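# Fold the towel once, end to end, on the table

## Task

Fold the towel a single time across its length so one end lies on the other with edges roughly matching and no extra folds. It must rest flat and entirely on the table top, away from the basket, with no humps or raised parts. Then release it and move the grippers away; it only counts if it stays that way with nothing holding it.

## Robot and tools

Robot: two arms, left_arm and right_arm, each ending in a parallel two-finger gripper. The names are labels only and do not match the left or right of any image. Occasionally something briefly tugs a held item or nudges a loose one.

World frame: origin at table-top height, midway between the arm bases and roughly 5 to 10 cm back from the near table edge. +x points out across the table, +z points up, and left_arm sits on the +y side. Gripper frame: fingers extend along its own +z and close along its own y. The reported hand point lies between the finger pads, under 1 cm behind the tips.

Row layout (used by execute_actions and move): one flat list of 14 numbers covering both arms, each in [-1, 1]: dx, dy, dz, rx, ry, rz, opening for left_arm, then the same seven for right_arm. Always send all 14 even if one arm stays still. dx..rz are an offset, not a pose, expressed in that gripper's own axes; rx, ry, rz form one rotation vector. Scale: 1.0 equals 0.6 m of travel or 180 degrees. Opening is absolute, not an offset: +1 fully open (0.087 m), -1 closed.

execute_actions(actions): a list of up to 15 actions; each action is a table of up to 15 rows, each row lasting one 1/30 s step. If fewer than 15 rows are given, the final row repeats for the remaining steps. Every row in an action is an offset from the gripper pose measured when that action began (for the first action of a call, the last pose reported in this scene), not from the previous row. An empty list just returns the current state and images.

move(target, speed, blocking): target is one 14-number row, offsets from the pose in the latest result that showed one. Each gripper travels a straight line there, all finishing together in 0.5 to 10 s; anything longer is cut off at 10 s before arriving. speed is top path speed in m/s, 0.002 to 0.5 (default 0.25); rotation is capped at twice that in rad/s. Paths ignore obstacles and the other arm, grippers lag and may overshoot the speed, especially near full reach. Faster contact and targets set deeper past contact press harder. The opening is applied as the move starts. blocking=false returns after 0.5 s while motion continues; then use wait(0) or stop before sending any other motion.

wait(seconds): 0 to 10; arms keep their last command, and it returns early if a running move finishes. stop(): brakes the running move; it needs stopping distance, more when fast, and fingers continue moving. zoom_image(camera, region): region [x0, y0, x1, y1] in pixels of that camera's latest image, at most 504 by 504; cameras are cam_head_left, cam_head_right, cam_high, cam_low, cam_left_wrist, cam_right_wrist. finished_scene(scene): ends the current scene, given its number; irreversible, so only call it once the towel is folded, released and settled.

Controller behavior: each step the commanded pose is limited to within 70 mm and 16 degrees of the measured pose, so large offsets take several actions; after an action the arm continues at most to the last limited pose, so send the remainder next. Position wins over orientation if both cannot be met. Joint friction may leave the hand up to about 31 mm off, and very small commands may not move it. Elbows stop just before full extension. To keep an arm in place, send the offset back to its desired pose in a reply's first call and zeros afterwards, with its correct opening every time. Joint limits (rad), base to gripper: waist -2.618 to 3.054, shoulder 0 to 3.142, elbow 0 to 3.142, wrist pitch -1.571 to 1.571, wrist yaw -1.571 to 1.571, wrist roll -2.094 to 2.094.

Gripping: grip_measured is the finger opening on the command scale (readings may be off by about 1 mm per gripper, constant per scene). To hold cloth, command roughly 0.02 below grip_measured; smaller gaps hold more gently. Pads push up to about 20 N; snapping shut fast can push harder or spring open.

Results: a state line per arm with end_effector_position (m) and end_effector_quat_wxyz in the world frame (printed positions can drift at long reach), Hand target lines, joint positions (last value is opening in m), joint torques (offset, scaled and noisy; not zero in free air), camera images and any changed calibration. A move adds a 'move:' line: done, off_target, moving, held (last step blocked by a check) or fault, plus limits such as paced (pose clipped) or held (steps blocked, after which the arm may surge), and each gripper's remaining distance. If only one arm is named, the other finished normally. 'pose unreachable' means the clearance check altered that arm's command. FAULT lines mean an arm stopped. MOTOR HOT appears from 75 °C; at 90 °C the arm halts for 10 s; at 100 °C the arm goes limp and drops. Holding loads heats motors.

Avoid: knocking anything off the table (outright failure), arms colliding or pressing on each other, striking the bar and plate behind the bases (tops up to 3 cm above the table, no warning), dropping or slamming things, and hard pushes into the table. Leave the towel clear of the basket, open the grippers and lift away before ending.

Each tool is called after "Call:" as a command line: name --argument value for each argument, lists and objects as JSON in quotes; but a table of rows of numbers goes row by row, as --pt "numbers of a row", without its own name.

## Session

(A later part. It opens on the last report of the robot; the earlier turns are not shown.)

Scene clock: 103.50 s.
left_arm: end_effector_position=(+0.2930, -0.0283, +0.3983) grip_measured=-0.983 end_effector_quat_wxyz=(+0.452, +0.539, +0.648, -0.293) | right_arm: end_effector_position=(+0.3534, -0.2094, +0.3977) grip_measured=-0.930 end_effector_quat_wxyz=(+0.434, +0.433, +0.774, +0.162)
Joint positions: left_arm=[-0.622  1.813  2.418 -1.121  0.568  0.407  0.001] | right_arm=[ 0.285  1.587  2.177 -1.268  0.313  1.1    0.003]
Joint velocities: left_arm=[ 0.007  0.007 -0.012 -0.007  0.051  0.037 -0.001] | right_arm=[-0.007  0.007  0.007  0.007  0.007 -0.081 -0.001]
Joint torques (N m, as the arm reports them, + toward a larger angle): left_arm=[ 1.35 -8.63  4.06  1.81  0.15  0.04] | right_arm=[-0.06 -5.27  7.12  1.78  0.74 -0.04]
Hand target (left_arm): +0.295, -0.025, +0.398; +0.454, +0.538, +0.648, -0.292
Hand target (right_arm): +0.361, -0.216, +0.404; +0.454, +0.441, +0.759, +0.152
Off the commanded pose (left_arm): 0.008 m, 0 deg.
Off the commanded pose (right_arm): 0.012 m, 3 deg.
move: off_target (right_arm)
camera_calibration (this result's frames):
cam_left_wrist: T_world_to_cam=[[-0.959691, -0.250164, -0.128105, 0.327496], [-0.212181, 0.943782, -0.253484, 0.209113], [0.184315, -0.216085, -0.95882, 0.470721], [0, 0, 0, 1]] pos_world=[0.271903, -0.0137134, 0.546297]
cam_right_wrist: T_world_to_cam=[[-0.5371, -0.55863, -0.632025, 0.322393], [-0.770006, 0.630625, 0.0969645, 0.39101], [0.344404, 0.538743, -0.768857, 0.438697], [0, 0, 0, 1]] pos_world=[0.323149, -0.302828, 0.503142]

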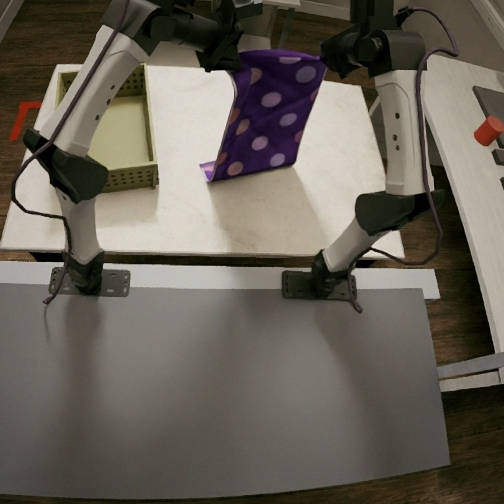

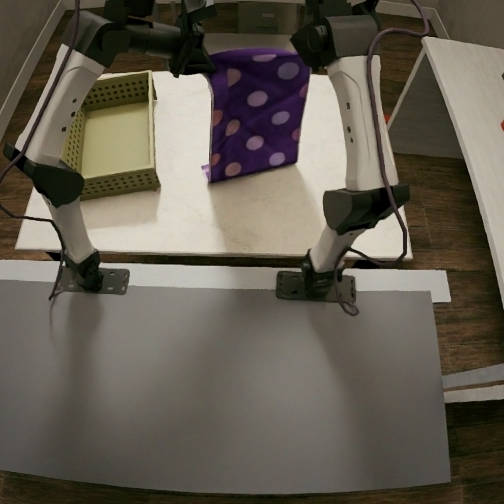

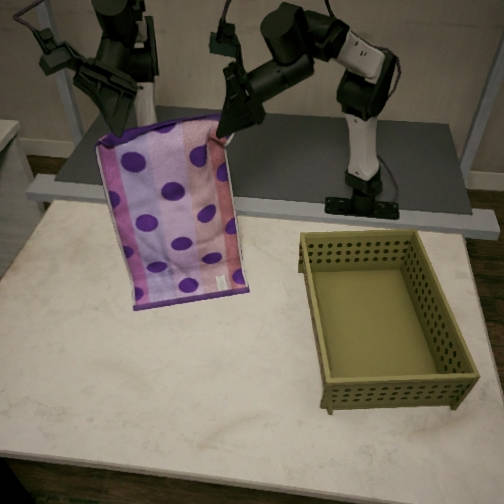

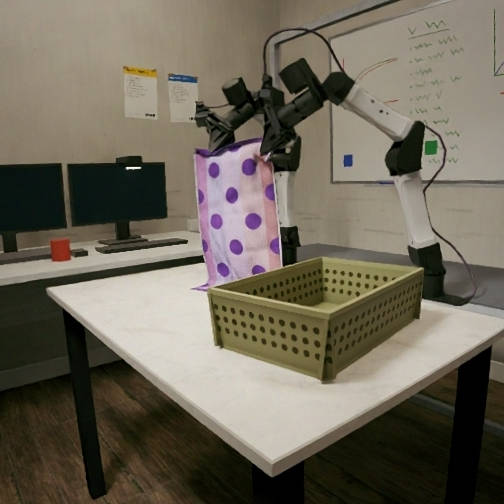

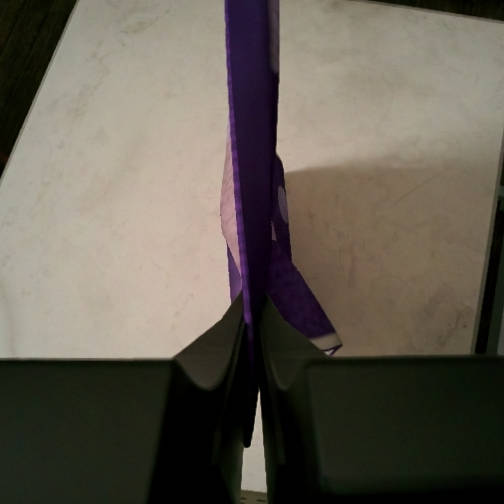

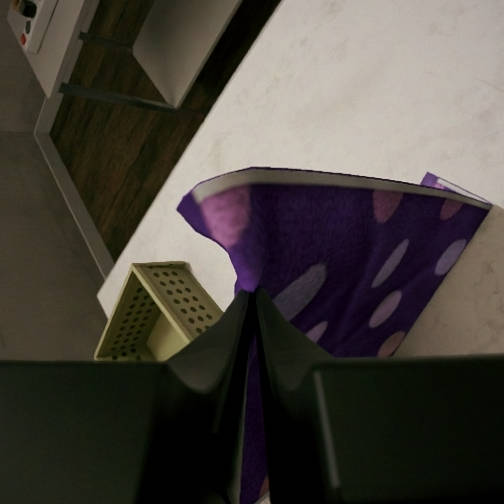

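Call:
move --target '[0,0.16,0.045,0,0,0,-1,-0.045,0.085,0.14,0,0,0,-1]' --speed 0.08

Call:
move --target '[0.32,-0.53,0.177,0,0.12,0,-1,0.2,-0.6,-0.133,0.15,0,0,-1]' --speed 0.12

Scene clock: 106.17 s.
left_arm: end_effector_position=(+0.3880, -0.0308, +0.3851) grip_measured=-0.983 end_effector_quat_wxyz=(+0.482, +0.518, +0.641, -0.297) | right_arm: end_effector_position=(+0.4504, -0.2016, +0.3995) grip_measured=-0.930 end_effector_quat_wxyz=(+0.437, +0.427, +0.771, +0.181)
Joint positions: left_arm=[-0.483  2.171  2.852 -1.154  0.678  0.431  0.001] | right_arm=[ 0.227  2.079  2.836 -1.395  0.239  1.063  0.003]
Joint velocities: left_arm=[-0.007  0.002  0.007  0.007 -0.007 -0.022  0.   ] | right_arm=[ 0.002 -0.017 -0.017 -0.007 -0.007 -0.037 -0.   ]
Joint torques (N m, as the arm reports them, + toward a larger angle): left_arm=[ 1.19 -9.96  7.57  1.87  0.14  0.  ] | right_arm=[-1.76 -9.22  6.51  1.64  0.26 -0.22]
Hand target (left_arm): +0.391, -0.028, +0.396; +0.499, +0.515, +0.631, -0.296
Hand target (right_arm): +0.455, -0.213, +0.397; +0.442, +0.431, +0.768, +0.169
Off the commanded pose (left_arm): 0.013 m, 4 deg.
Off the commanded pose (right_arm): 0.012 m, 2 deg.
elbow stopped short (left arm): the move would have taken joint 3 (elbow) straighter than the controller allows; a more bent joint 3 avoids this.
elbow stopped short (right arm): the move would have taken joint 3 (elbow) straighter than the controller allows; a more bent joint 3 avoids this.
move: off_target (left_arm, right_arm)
camera_calibration (this result's frames):
cam_left_wrist: T_world_to_cam=[[-0.946926, -0.289376, -0.139976, 0.414761], [-0.234182, 0.919306, -0.316283, 0.260241], [0.220206, -0.266717, -0.938281, 0.416619], [0, 0, 0, 1]] pos_world=[0.361949, -0.00810046, 0.531273]
cam_right_wrist: T_world_to_cam=[[-0.507206, -0.555933, -0.658544, 0.377709], [-0.78663, 0.610796, 0.090231, 0.466851], [0.352074, 0.563796, -0.747113, 0.395334], [0, 0, 0, 1]] pos_world=[0.419628, -0.298057, 0.501973]

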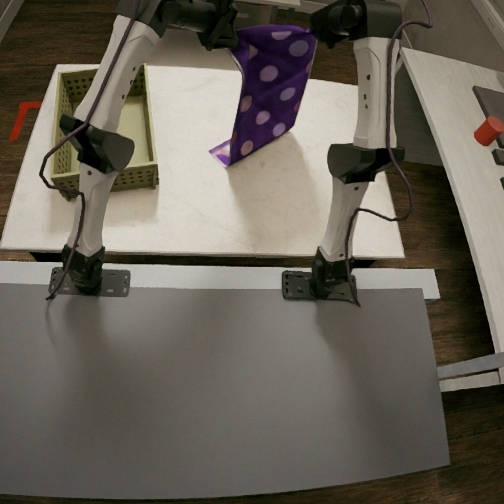

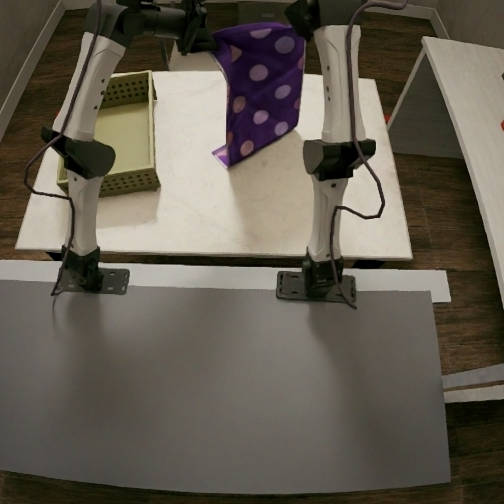

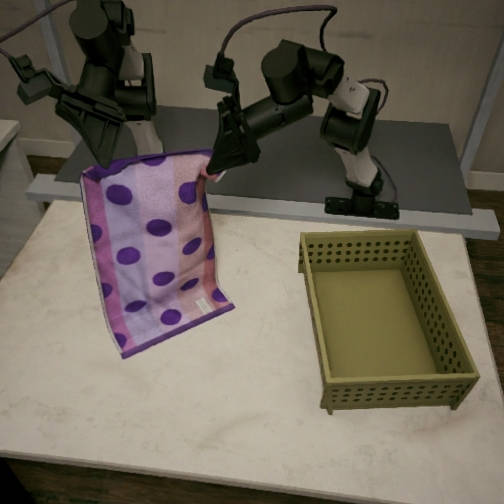

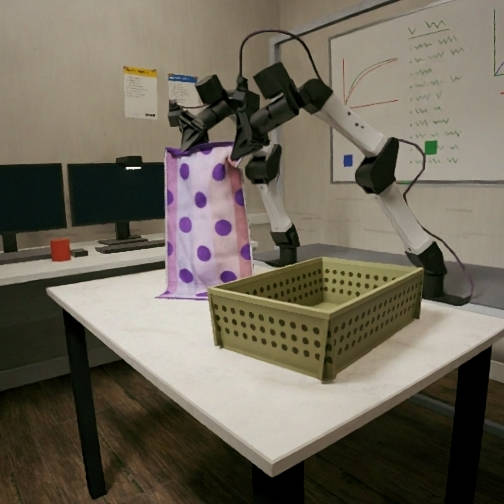

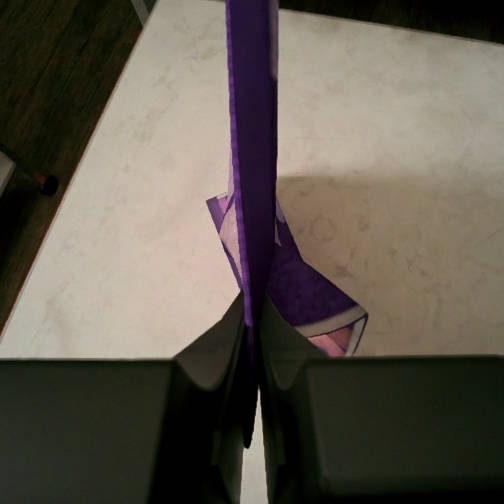

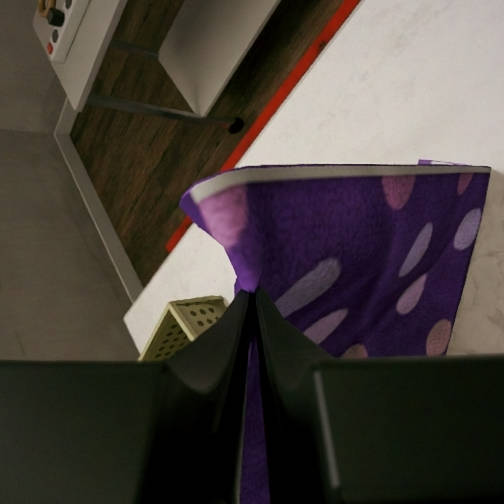

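Scene clock: 109.90 s.
left_arm: end_effector_position=(+0.1215, -0.1472, +0.1457) grip_measured=-0.983 end_effector_quat_wxyz=(+0.355, +0.563, +0.716, -0.209) | right_arm: end_effector_position=(+0.1783, -0.2947, +0.1446) grip_measured=-0.931 end_effector_quat_wxyz=(+0.320, +0.516, +0.794, +0.006)
Joint positions: left_arm=[-1.317  1.683  1.364 -0.404 -0.096  0.04   0.001] | right_arm=[ 0.108  0.799  0.83  -1.077  0.361  1.106  0.003]
Joint velocities: left_arm=[ 0.002 -0.007  0.007  0.051 -0.051  0.007 -0.001] | right_arm=[-0.012 -0.007 -0.007  0.022  0.007 -0.037 -0.   ]
Joint torques (N m, as the arm reports them, + toward a larger angle): left_arm=[-0.01 -7.69  6.01  1.82 -0.18 -0.08] | right_arm=[-1.19 -1.76  5.89  1.17  0.4  -0.16]
Hand target (left_arm): +0.122, -0.145, +0.135; +0.351, +0.562, +0.721, -0.200
Hand target (right_arm): +0.175, -0.300, +0.142; +0.324, +0.518, +0.792, -0.003
Off the commanded pose (left_arm): 0.015 m, 2 deg.
Off the commanded pose (right_arm): 0.008 m, 1 deg.
move: off_target (left_arm)
camera_calibration (this result's frames):
cam_left_wrist: T_world_to_cam=[[-0.954168, -0.273896, -0.120605, 0.0955432], [-0.279551, 0.959582, 0.0324472, 0.189738], [0.106843, 0.0646753, -0.99217, 0.290051], [0, 0, 0, 1]] pos_world=[0.113216, -0.17466, 0.293146]
cam_right_wrist: T_world_to_cam=[[-0.823117, -0.451303, -0.344678, 0.0618536], [-0.548999, 0.787591, 0.279822, 0.314941], [0.145181, 0.419554, -0.896045, 0.369156], [0, 0, 0, 1]] pos_world=[0.170221, -0.37501, 0.263972]

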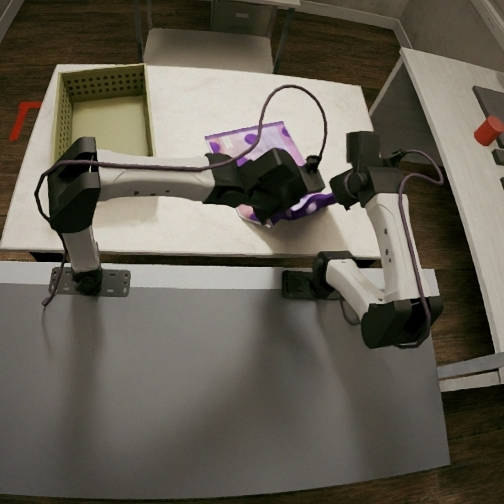

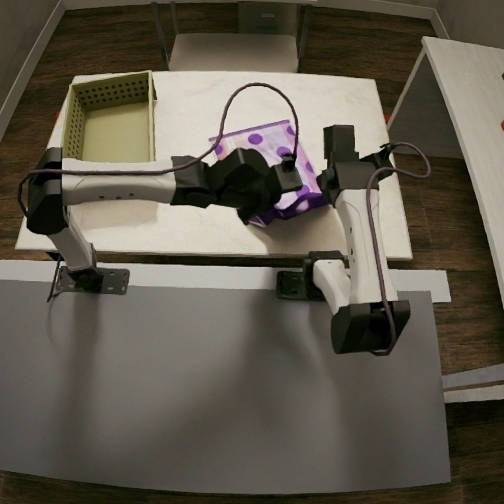

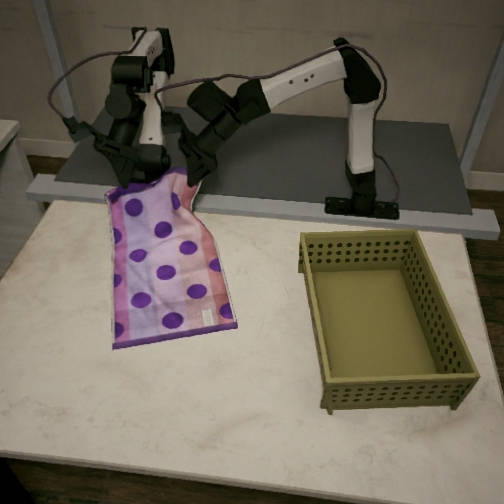

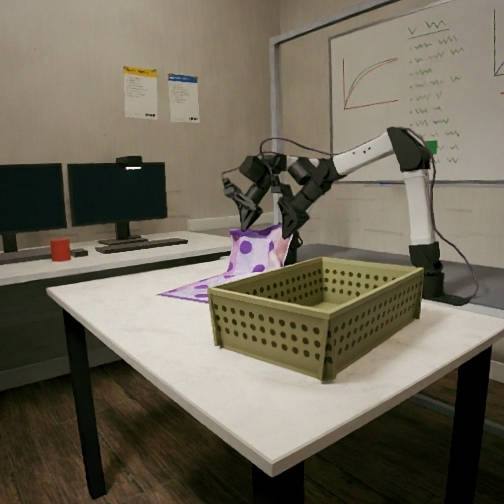

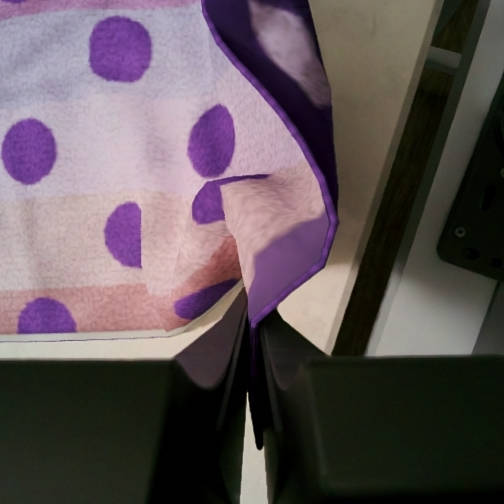

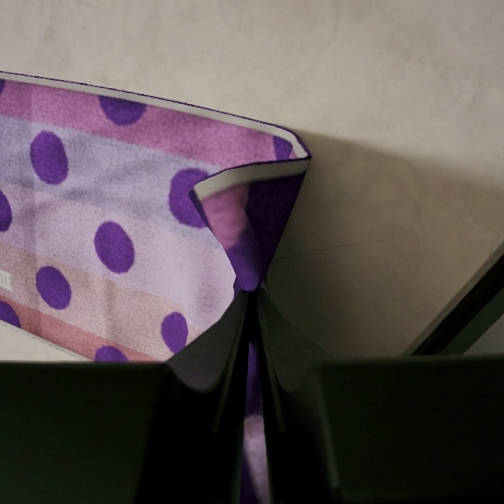

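Call:
move --target '[0.097,0.44,0.023,0,0.07,0,-1,0,0.377,0.235,0,0,0,-1]' --speed 0.1

Scene clock: 113.70 s.
left_arm: end_effector_position=(+0.3682, -0.0489, +0.1203) grip_measured=-0.983 end_effector_quat_wxyz=(+0.284, +0.584, +0.746, -0.145) | right_arm: end_effector_position=(+0.4264, -0.2320, +0.1095) grip_measured=-0.931 end_effector_quat_wxyz=(+0.304, +0.512, +0.803, +0.014)
Joint positions: left_arm=[-0.679  2.057  1.861 -0.773  0.269  0.547  0.001] | right_arm=[ 0.221  1.834  1.446 -0.715  0.379  1.21   0.003]
Joint velocities: left_arm=[-0.007 -0.007  0.002  0.022  0.007  0.051 -0.   ] | right_arm=[-0.027 -0.012 -0.007 -0.037 -0.051  0.022  0.   ]
Joint torques (N m, as the arm reports them, + toward a larger angle): left_arm=[  1.06 -10.67   9.14   1.     0.05   0.09] | right_arm=[ 0.09 -9.59  9.3   1.16  0.71  0.01]
Hand target (left_arm): +0.370, -0.044, +0.121; +0.277, +0.584, +0.750, -0.142
Hand target (right_arm): +0.435, -0.236, +0.113; +0.321, +0.516, +0.794, +0.006
Off the commanded pose (left_arm): 0.005 m, 1 deg.
Off the commanded pose (right_arm): 0.009 m, 2 deg.
move: done
camera_calibration (this result's frames):
cam_left_wrist: T_world_to_cam=[[-0.954347, -0.267057, -0.133797, 0.356729], [-0.292186, 0.927677, 0.23247, 0.144219], [0.0620374, 0.260951, -0.963357, 0.254709], [0, 0, 0, 1]] pos_world=[0.366781, -0.104988, 0.259578]
cam_right_wrist: T_world_to_cam=[[-0.821629, -0.459308, -0.337583, 0.279028], [-0.558235, 0.76817, 0.31351, 0.407323], [0.115323, 0.44604, -0.887552, 0.293341], [0, 0, 0, 1]] pos_world=[0.42281, -0.315575, 0.22685]

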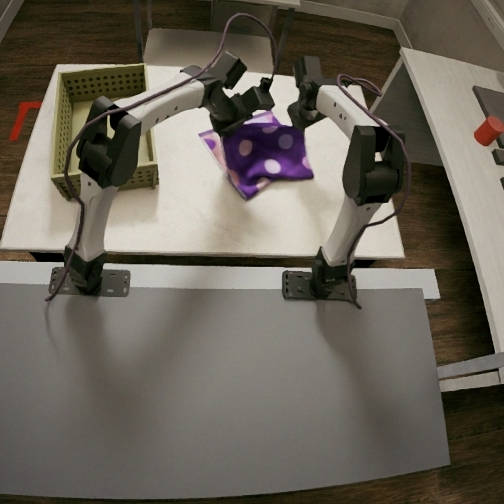

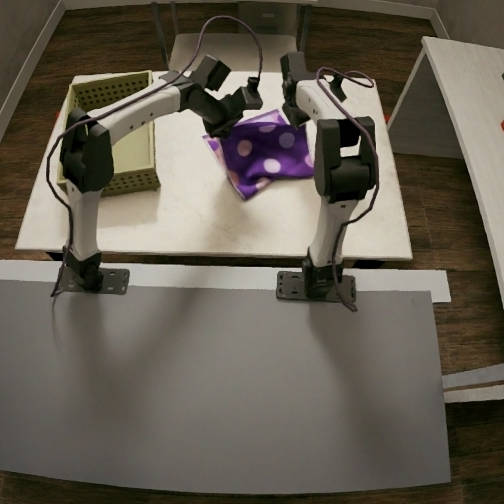

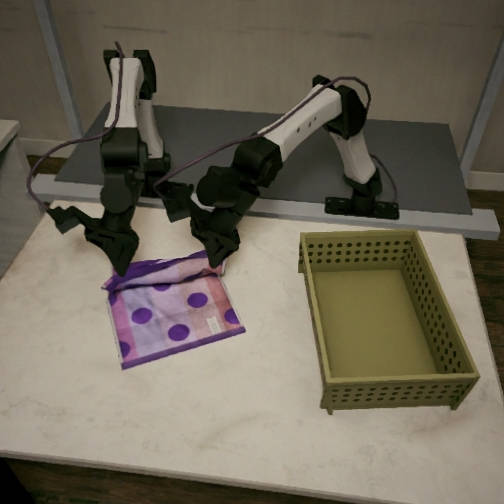

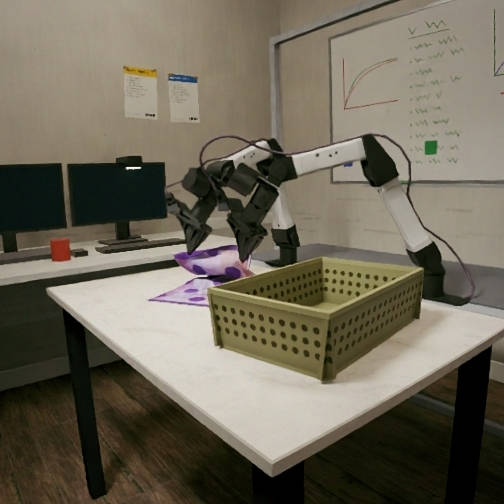

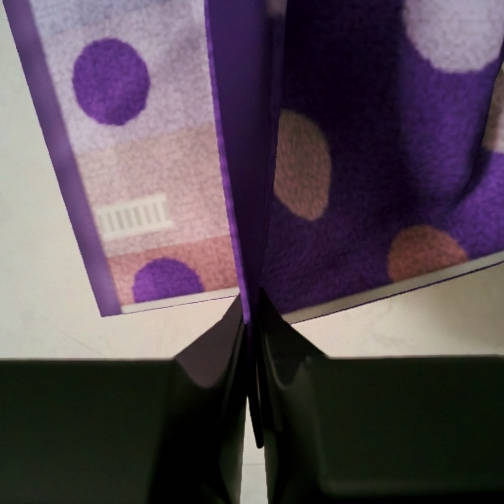

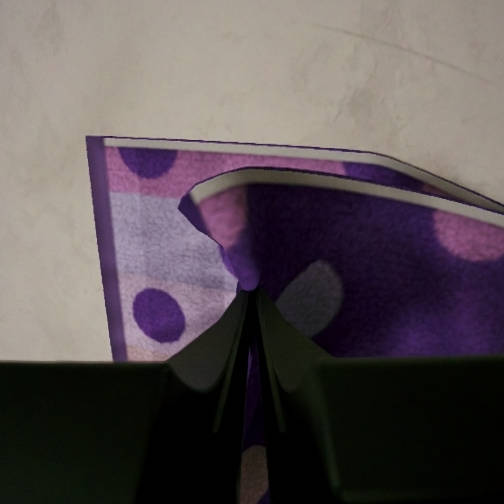

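Call:
move --target '[0.088,0.163,0.093,0,0,0,-1,0.07,0.153,0.17,0,0,0,-1]' --speed 0.07

Scene clock: 116.93 s.
left_arm: end_effector_position=(+0.4627, -0.0130, +0.0521) grip_measured=-0.983 end_effector_quat_wxyz=(+0.282, +0.585, +0.747, -0.144) | right_arm: end_effector_position=(+0.5379, -0.1827, +0.0387) grip_measured=-0.931 end_effector_quat_wxyz=(+0.296, +0.509, +0.808, +0.022)
Joint positions: left_arm=[-0.503  2.346  2.064 -0.74   0.362  0.705  0.001] | right_arm=[ 0.273  2.36   1.955 -0.718  0.376  1.256  0.003]
Joint velocities: left_arm=[ 0.007  0.002  0.017 -0.007 -0.066  0.022  0.   ] | right_arm=[-0.012  0.002  0.002 -0.11  -0.051  0.051 -0.001]
Joint torques (N m, as the arm reports them, + toward a larger angle): left_arm=[  1.08 -12.68   9.1    1.1    0.16   0.1 ] | right_arm=[  0.35 -14.68   9.18   1.     0.6    0.03]
Hand target (left_arm): +0.468, -0.010, +0.056; +0.285, +0.584, +0.746, -0.144
Hand target (right_arm): +0.541, -0.184, +0.039; +0.305, +0.512, +0.803, +0.014
Off the commanded pose (left_arm): 0.006 m, 0 deg.
Off the commanded pose (right_arm): 0.003 m, 1 deg.
move: done
camera_calibration (this result's frames):
cam_left_wrist: T_world_to_cam=[[-0.954684, -0.265671, -0.134155, 0.447628], [-0.291277, 0.926603, 0.237831, 0.153691], [0.0611235, 0.26613, -0.961997, 0.174192], [0, 0, 0, 1]] pos_world=[0.461462, -0.0698464, 0.191071]
cam_right_wrist: T_world_to_cam=[[-0.817039, -0.464762, -0.341238, 0.366053], [-0.567431, 0.753156, 0.332834, 0.455371], [0.102316, 0.465568, -0.879078, 0.205834], [0, 0, 0, 1]] pos_world=[0.536411, -0.268667, 0.154293]

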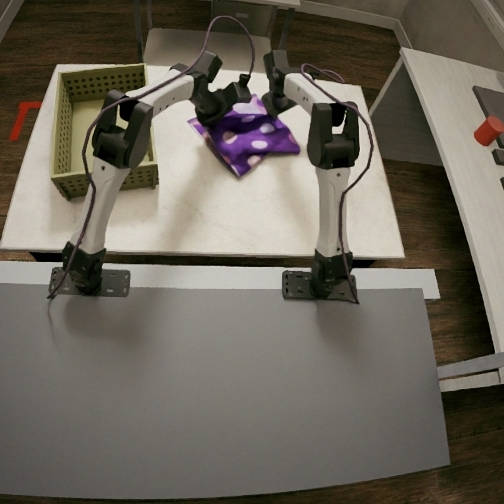

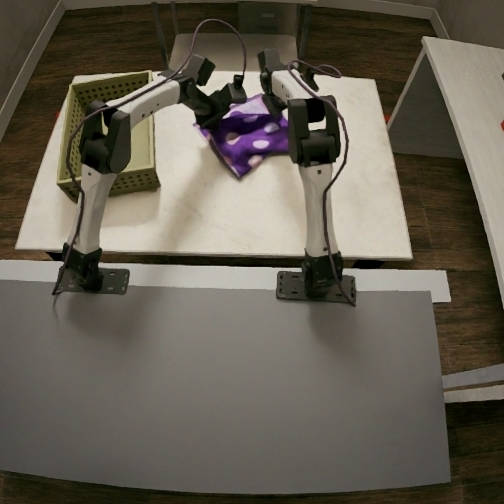

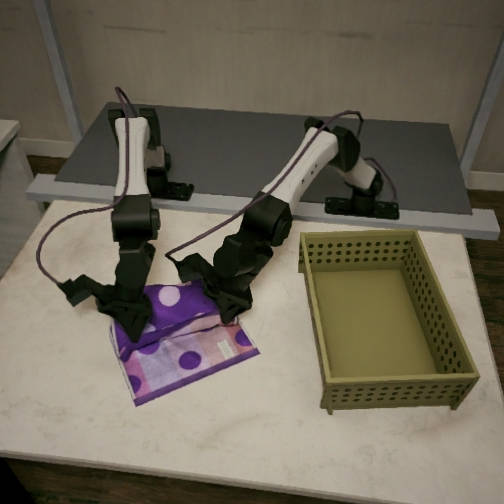

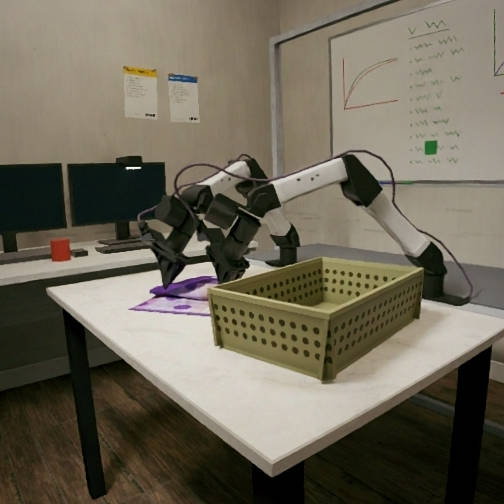

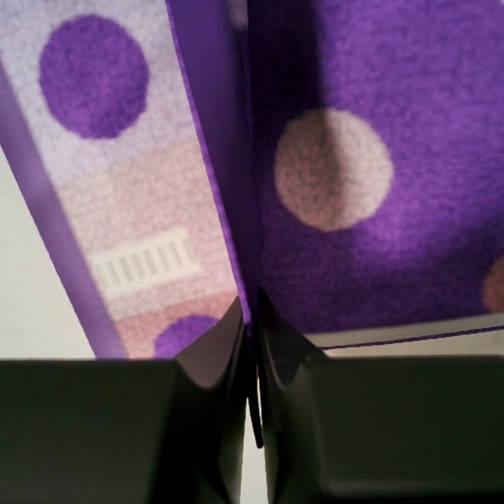

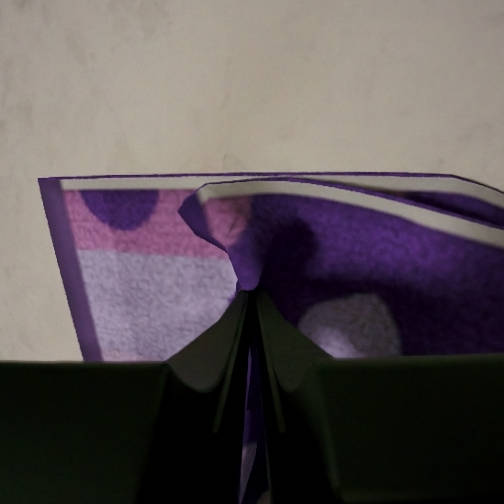

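Call:
move --target '[-0.232,-0.203,-0.248,0,0,0,-1,-0.192,-0.12,-0.318,0,0,0,-1]' --speed 0.1

Scene clock: 120.83 s.
left_arm: end_effector_position=(+0.3297, -0.0776, +0.2368) grip_measured=-0.983 end_effector_quat_wxyz=(+0.285, +0.587, +0.742, -0.152) | right_arm: end_effector_position=(+0.4151, -0.2512, +0.2131) grip_measured=-0.931 end_effector_quat_wxyz=(+0.281, +0.506, +0.815, +0.026)
Joint positions: left_arm=[-0.78   2.243  2.655 -1.357  0.227  0.466  0.001] | right_arm=[ 0.149  1.835  1.875 -1.144  0.295  1.136  0.003]
Joint velocities: left_arm=[-0.007 -0.002  0.022 -0.007 -0.022 -0.022 -0.001] | right_arm=[ 0.027  0.007  0.002 -0.007  0.066  0.037  0.001]
Joint torques (N m, as the arm reports them, + toward a larger angle): left_arm=[  0.28 -10.88   8.2    1.14  -0.05  -0.03] | right_arm=[ -1.66 -11.52   8.62   1.11   0.4   -0.18]
Hand target (left_arm): +0.329, -0.074, +0.238; +0.283, +0.584, +0.746, -0.146
Hand target (right_arm): +0.417, -0.262, +0.222; +0.296, +0.510, +0.808, +0.023
Off the commanded pose (left_arm): 0.003 m, 1 deg.
Off the commanded pose (right_arm): 0.016 m, 2 deg.
move: off_target (right_arm)
camera_calibration (this result's frames):
cam_left_wrist: T_world_to_cam=[[-0.958172, -0.256266, -0.12741, 0.328513], [-0.279436, 0.933889, 0.223085, 0.131071], [0.0618174, 0.249357, -0.966437, 0.376776], [0, 0, 0, 1]] pos_world=[0.328107, -0.132171, 0.376746]
cam_right_wrist: T_world_to_cam=[[-0.818497, -0.470258, -0.330029, 0.290196], [-0.56967, 0.738741, 0.360192, 0.370773], [0.0744227, 0.482824, -0.872549, 0.418172], [0, 0, 0, 1]] pos_world=[0.417621, -0.339341, 0.327099]

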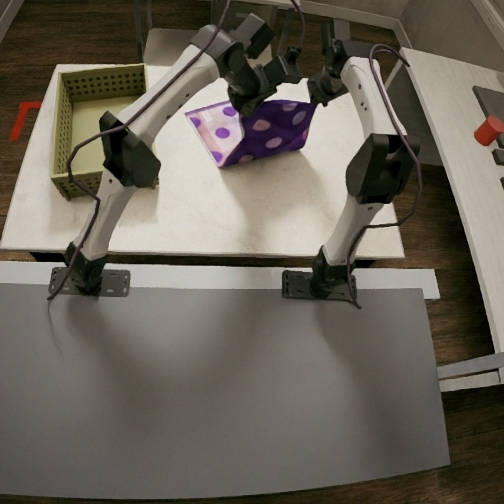

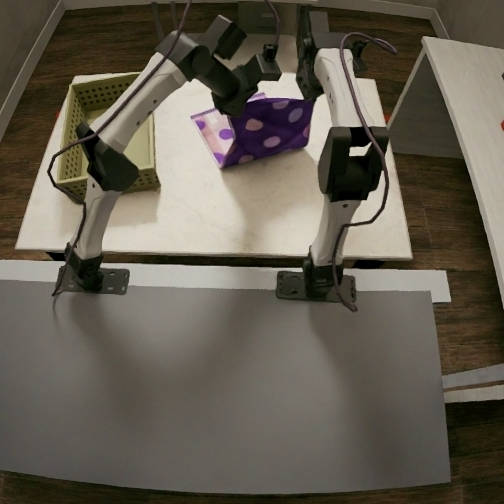

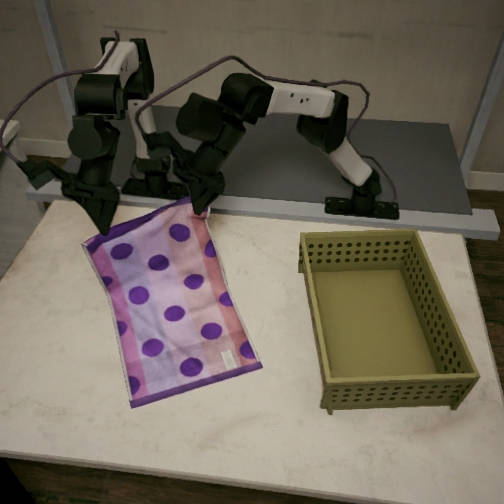

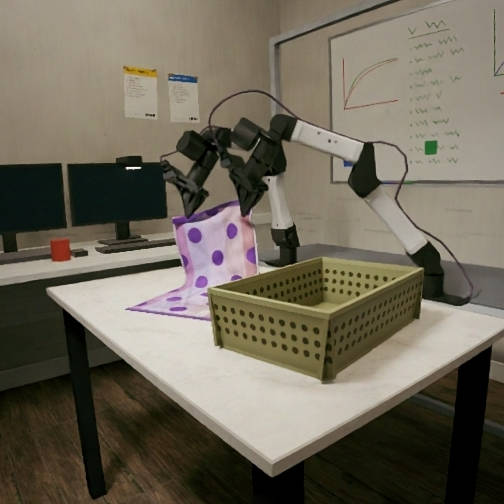

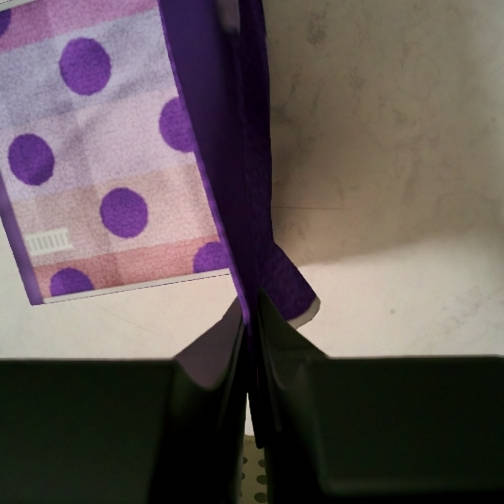

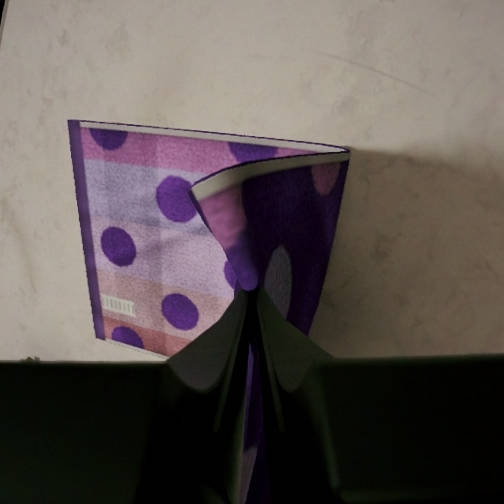

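Call:
move --target '[-0.012,-0.273,-0.032,0,0,0,-1,0,-0.258,-0.128,0,0,0,-1]' --speed 0.1

Call:
move --target '[0.065,-0.012,0.086,0,0,0,-1,0.05,-0.034,0.08,0,0,0,-1]' --speed 0.08

Scene clock: 123.83 s.
left_arm: end_effector_position=(+0.1729, -0.1232, +0.2360) grip_measured=-0.983 end_effector_quat_wxyz=(+0.281, +0.590, +0.740, -0.159) | right_arm: end_effector_position=(+0.2552, -0.3002, +0.2279) grip_measured=-0.931 end_effector_quat_wxyz=(+0.278, +0.505, +0.816, +0.035)
Joint positions: left_arm=[-1.162  1.905  2.115 -1.12   0.012  0.161  0.001] | right_arm=[-0.031  1.236  1.376 -1.202  0.191  0.973  0.003]
Joint velocities: left_arm=[-0.017  0.002  0.007 -0.037 -0.022 -0.037 -0.001] | right_arm=[-0.017  0.002  0.007 -0.037  0.051 -0.037 -0.001]
Joint torques (N m, as the arm reports them, + toward a larger angle): left_arm=[ -0.02 -11.54   5.05   1.4   -0.12  -0.05] | right_arm=[-1.48 -5.1   5.34  1.25  0.28 -0.17]
Hand target (left_arm): +0.171, -0.116, +0.239; +0.284, +0.586, +0.743, -0.155
Hand target (right_arm): +0.252, -0.306, +0.225; +0.281, +0.507, +0.815, +0.026
Off the commanded pose (left_arm): 0.009 m, 1 deg.
Off the commanded pose (right_arm): 0.008 m, 1 deg.
move: done
camera_calibration (this result's frames):
cam_left_wrist: T_world_to_cam=[[-0.962283, -0.246389, -0.115338, 0.165524], [-0.266765, 0.937745, 0.222418, 0.128415], [0.0533565, 0.244798, -0.968105, 0.398381], [0, 0, 0, 1]] pos_world=[0.172282, -0.17716, 0.376204]
cam_right_wrist: T_world_to_cam=[[-0.813264, -0.471381, -0.341177, 0.142019], [-0.577277, 0.727297, 0.371201, 0.306522], [0.0731595, 0.498838, -0.863602, 0.469696], [0, 0, 0, 1]] pos_world=[0.258085, -0.39029, 0.340303]

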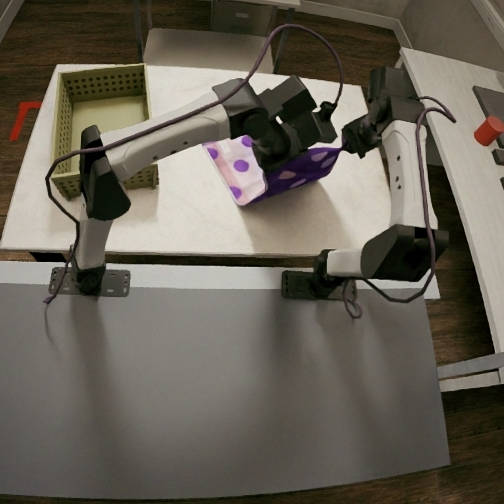

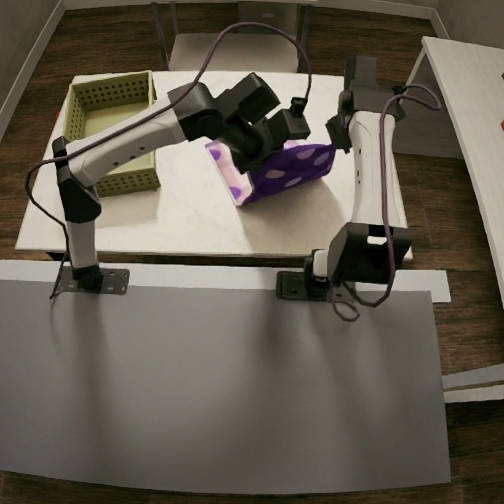

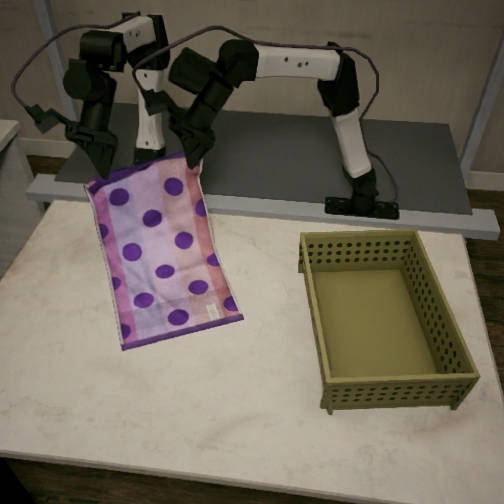

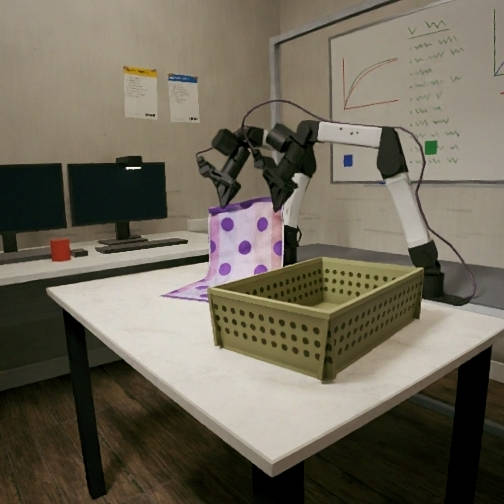

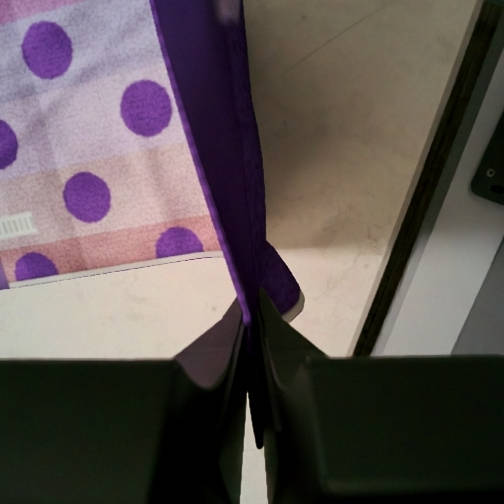

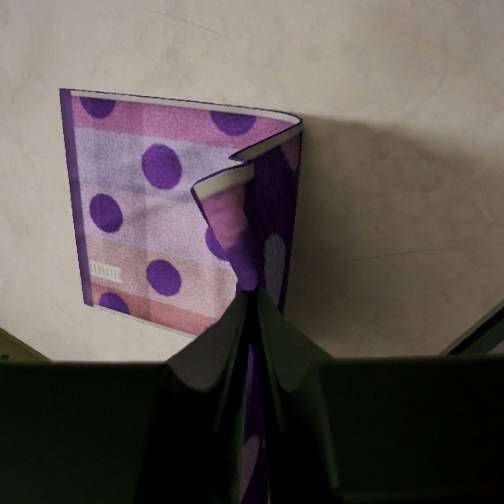

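Scene clock: 125.23 s.
left_arm: end_effector_position=(+0.1750, -0.1268, +0.1657) grip_measured=-0.983 end_effector_quat_wxyz=(+0.273, +0.591, +0.743, -0.154) | right_arm: end_effector_position=(+0.2493, -0.2969, +0.1659) grip_measured=-0.931 end_effector_quat_wxyz=(+0.263, +0.507, +0.821, +0.031)
Joint positions: left_arm=[-1.162  1.851  1.759 -0.838  0.012  0.161  0.001] | right_arm=[-0.025  1.175  1.098 -1.018  0.188  0.981  0.003]
Joint velocities: left_arm=[-0.007  0.002 -0.027  0.007  0.022 -0.007  0.   ] | right_arm=[-0.012 -0.012  0.002  0.007 -0.037  0.022  0.001]
Joint torques (N m, as the arm reports them, + toward a larger angle): left_arm=[  0.14 -11.59   5.68   1.52  -0.06  -0.01] | right_arm=[ 0.89 -5.47  6.    1.37  0.29  0.04]
Hand target (left_arm): +0.172, -0.125, +0.171; +0.281, +0.590, +0.740, -0.159
Hand target (right_arm): +0.252, -0.296, +0.168; +0.278, +0.506, +0.816, +0.035
Off the commanded pose (left_arm): 0.007 m, 1 deg.
Off the commanded pose (right_arm): 0.004 m, 2 deg.
move: done
camera_calibration (this result's frames):
cam_left_wrist: T_world_to_cam=[[-0.963094, -0.244495, -0.112574, 0.15848], [-0.265187, 0.933537, 0.241215, 0.144054], [0.0461161, 0.262166, -0.96392, 0.333801], [0, 0, 0, 1]] pos_world=[0.175439, -0.183243, 0.30485]
cam_right_wrist: T_world_to_cam=[[-0.823118, -0.469608, -0.319288, 0.116973], [-0.566086, 0.723092, 0.395835, 0.315569], [0.0449877, 0.506563, -0.861028, 0.423821], [0, 0, 0, 1]] pos_world=[0.255855, -0.387946, 0.277357]

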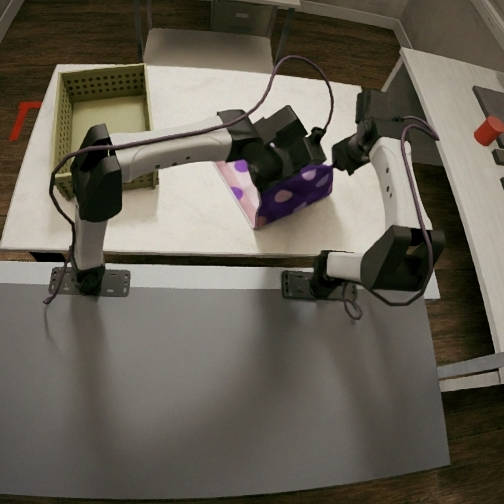

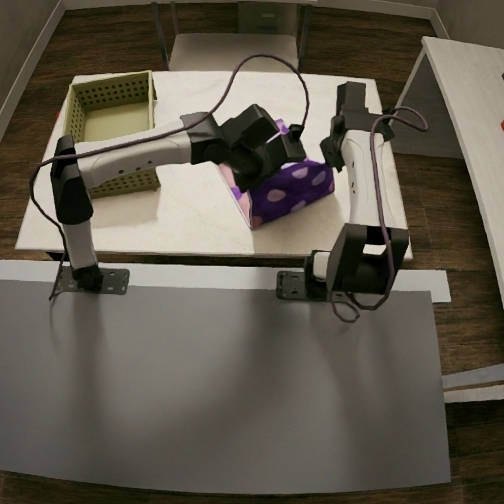

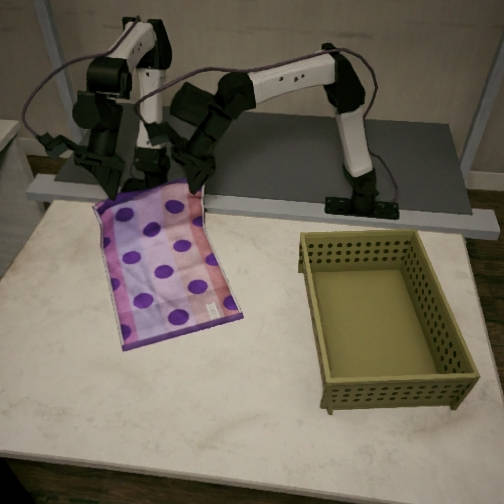

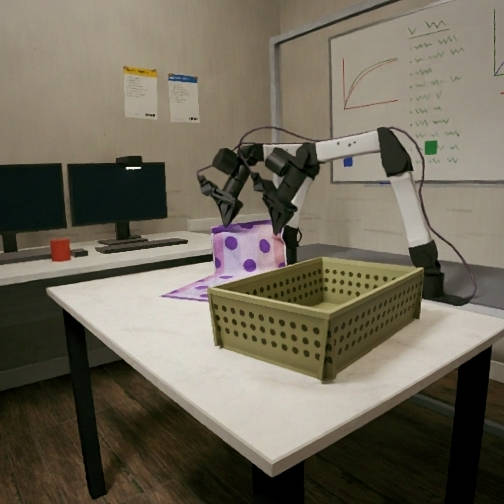

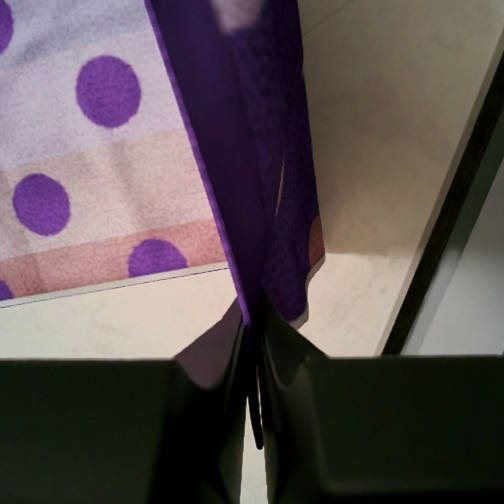

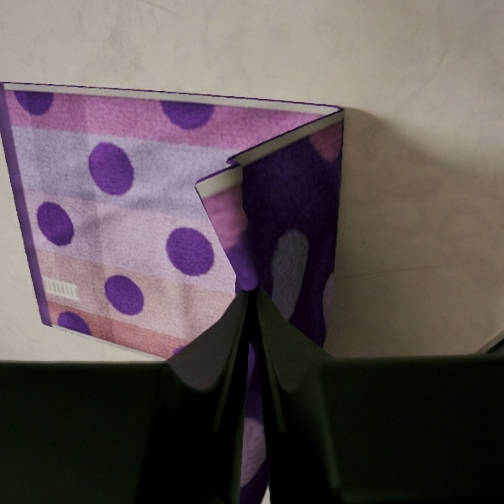

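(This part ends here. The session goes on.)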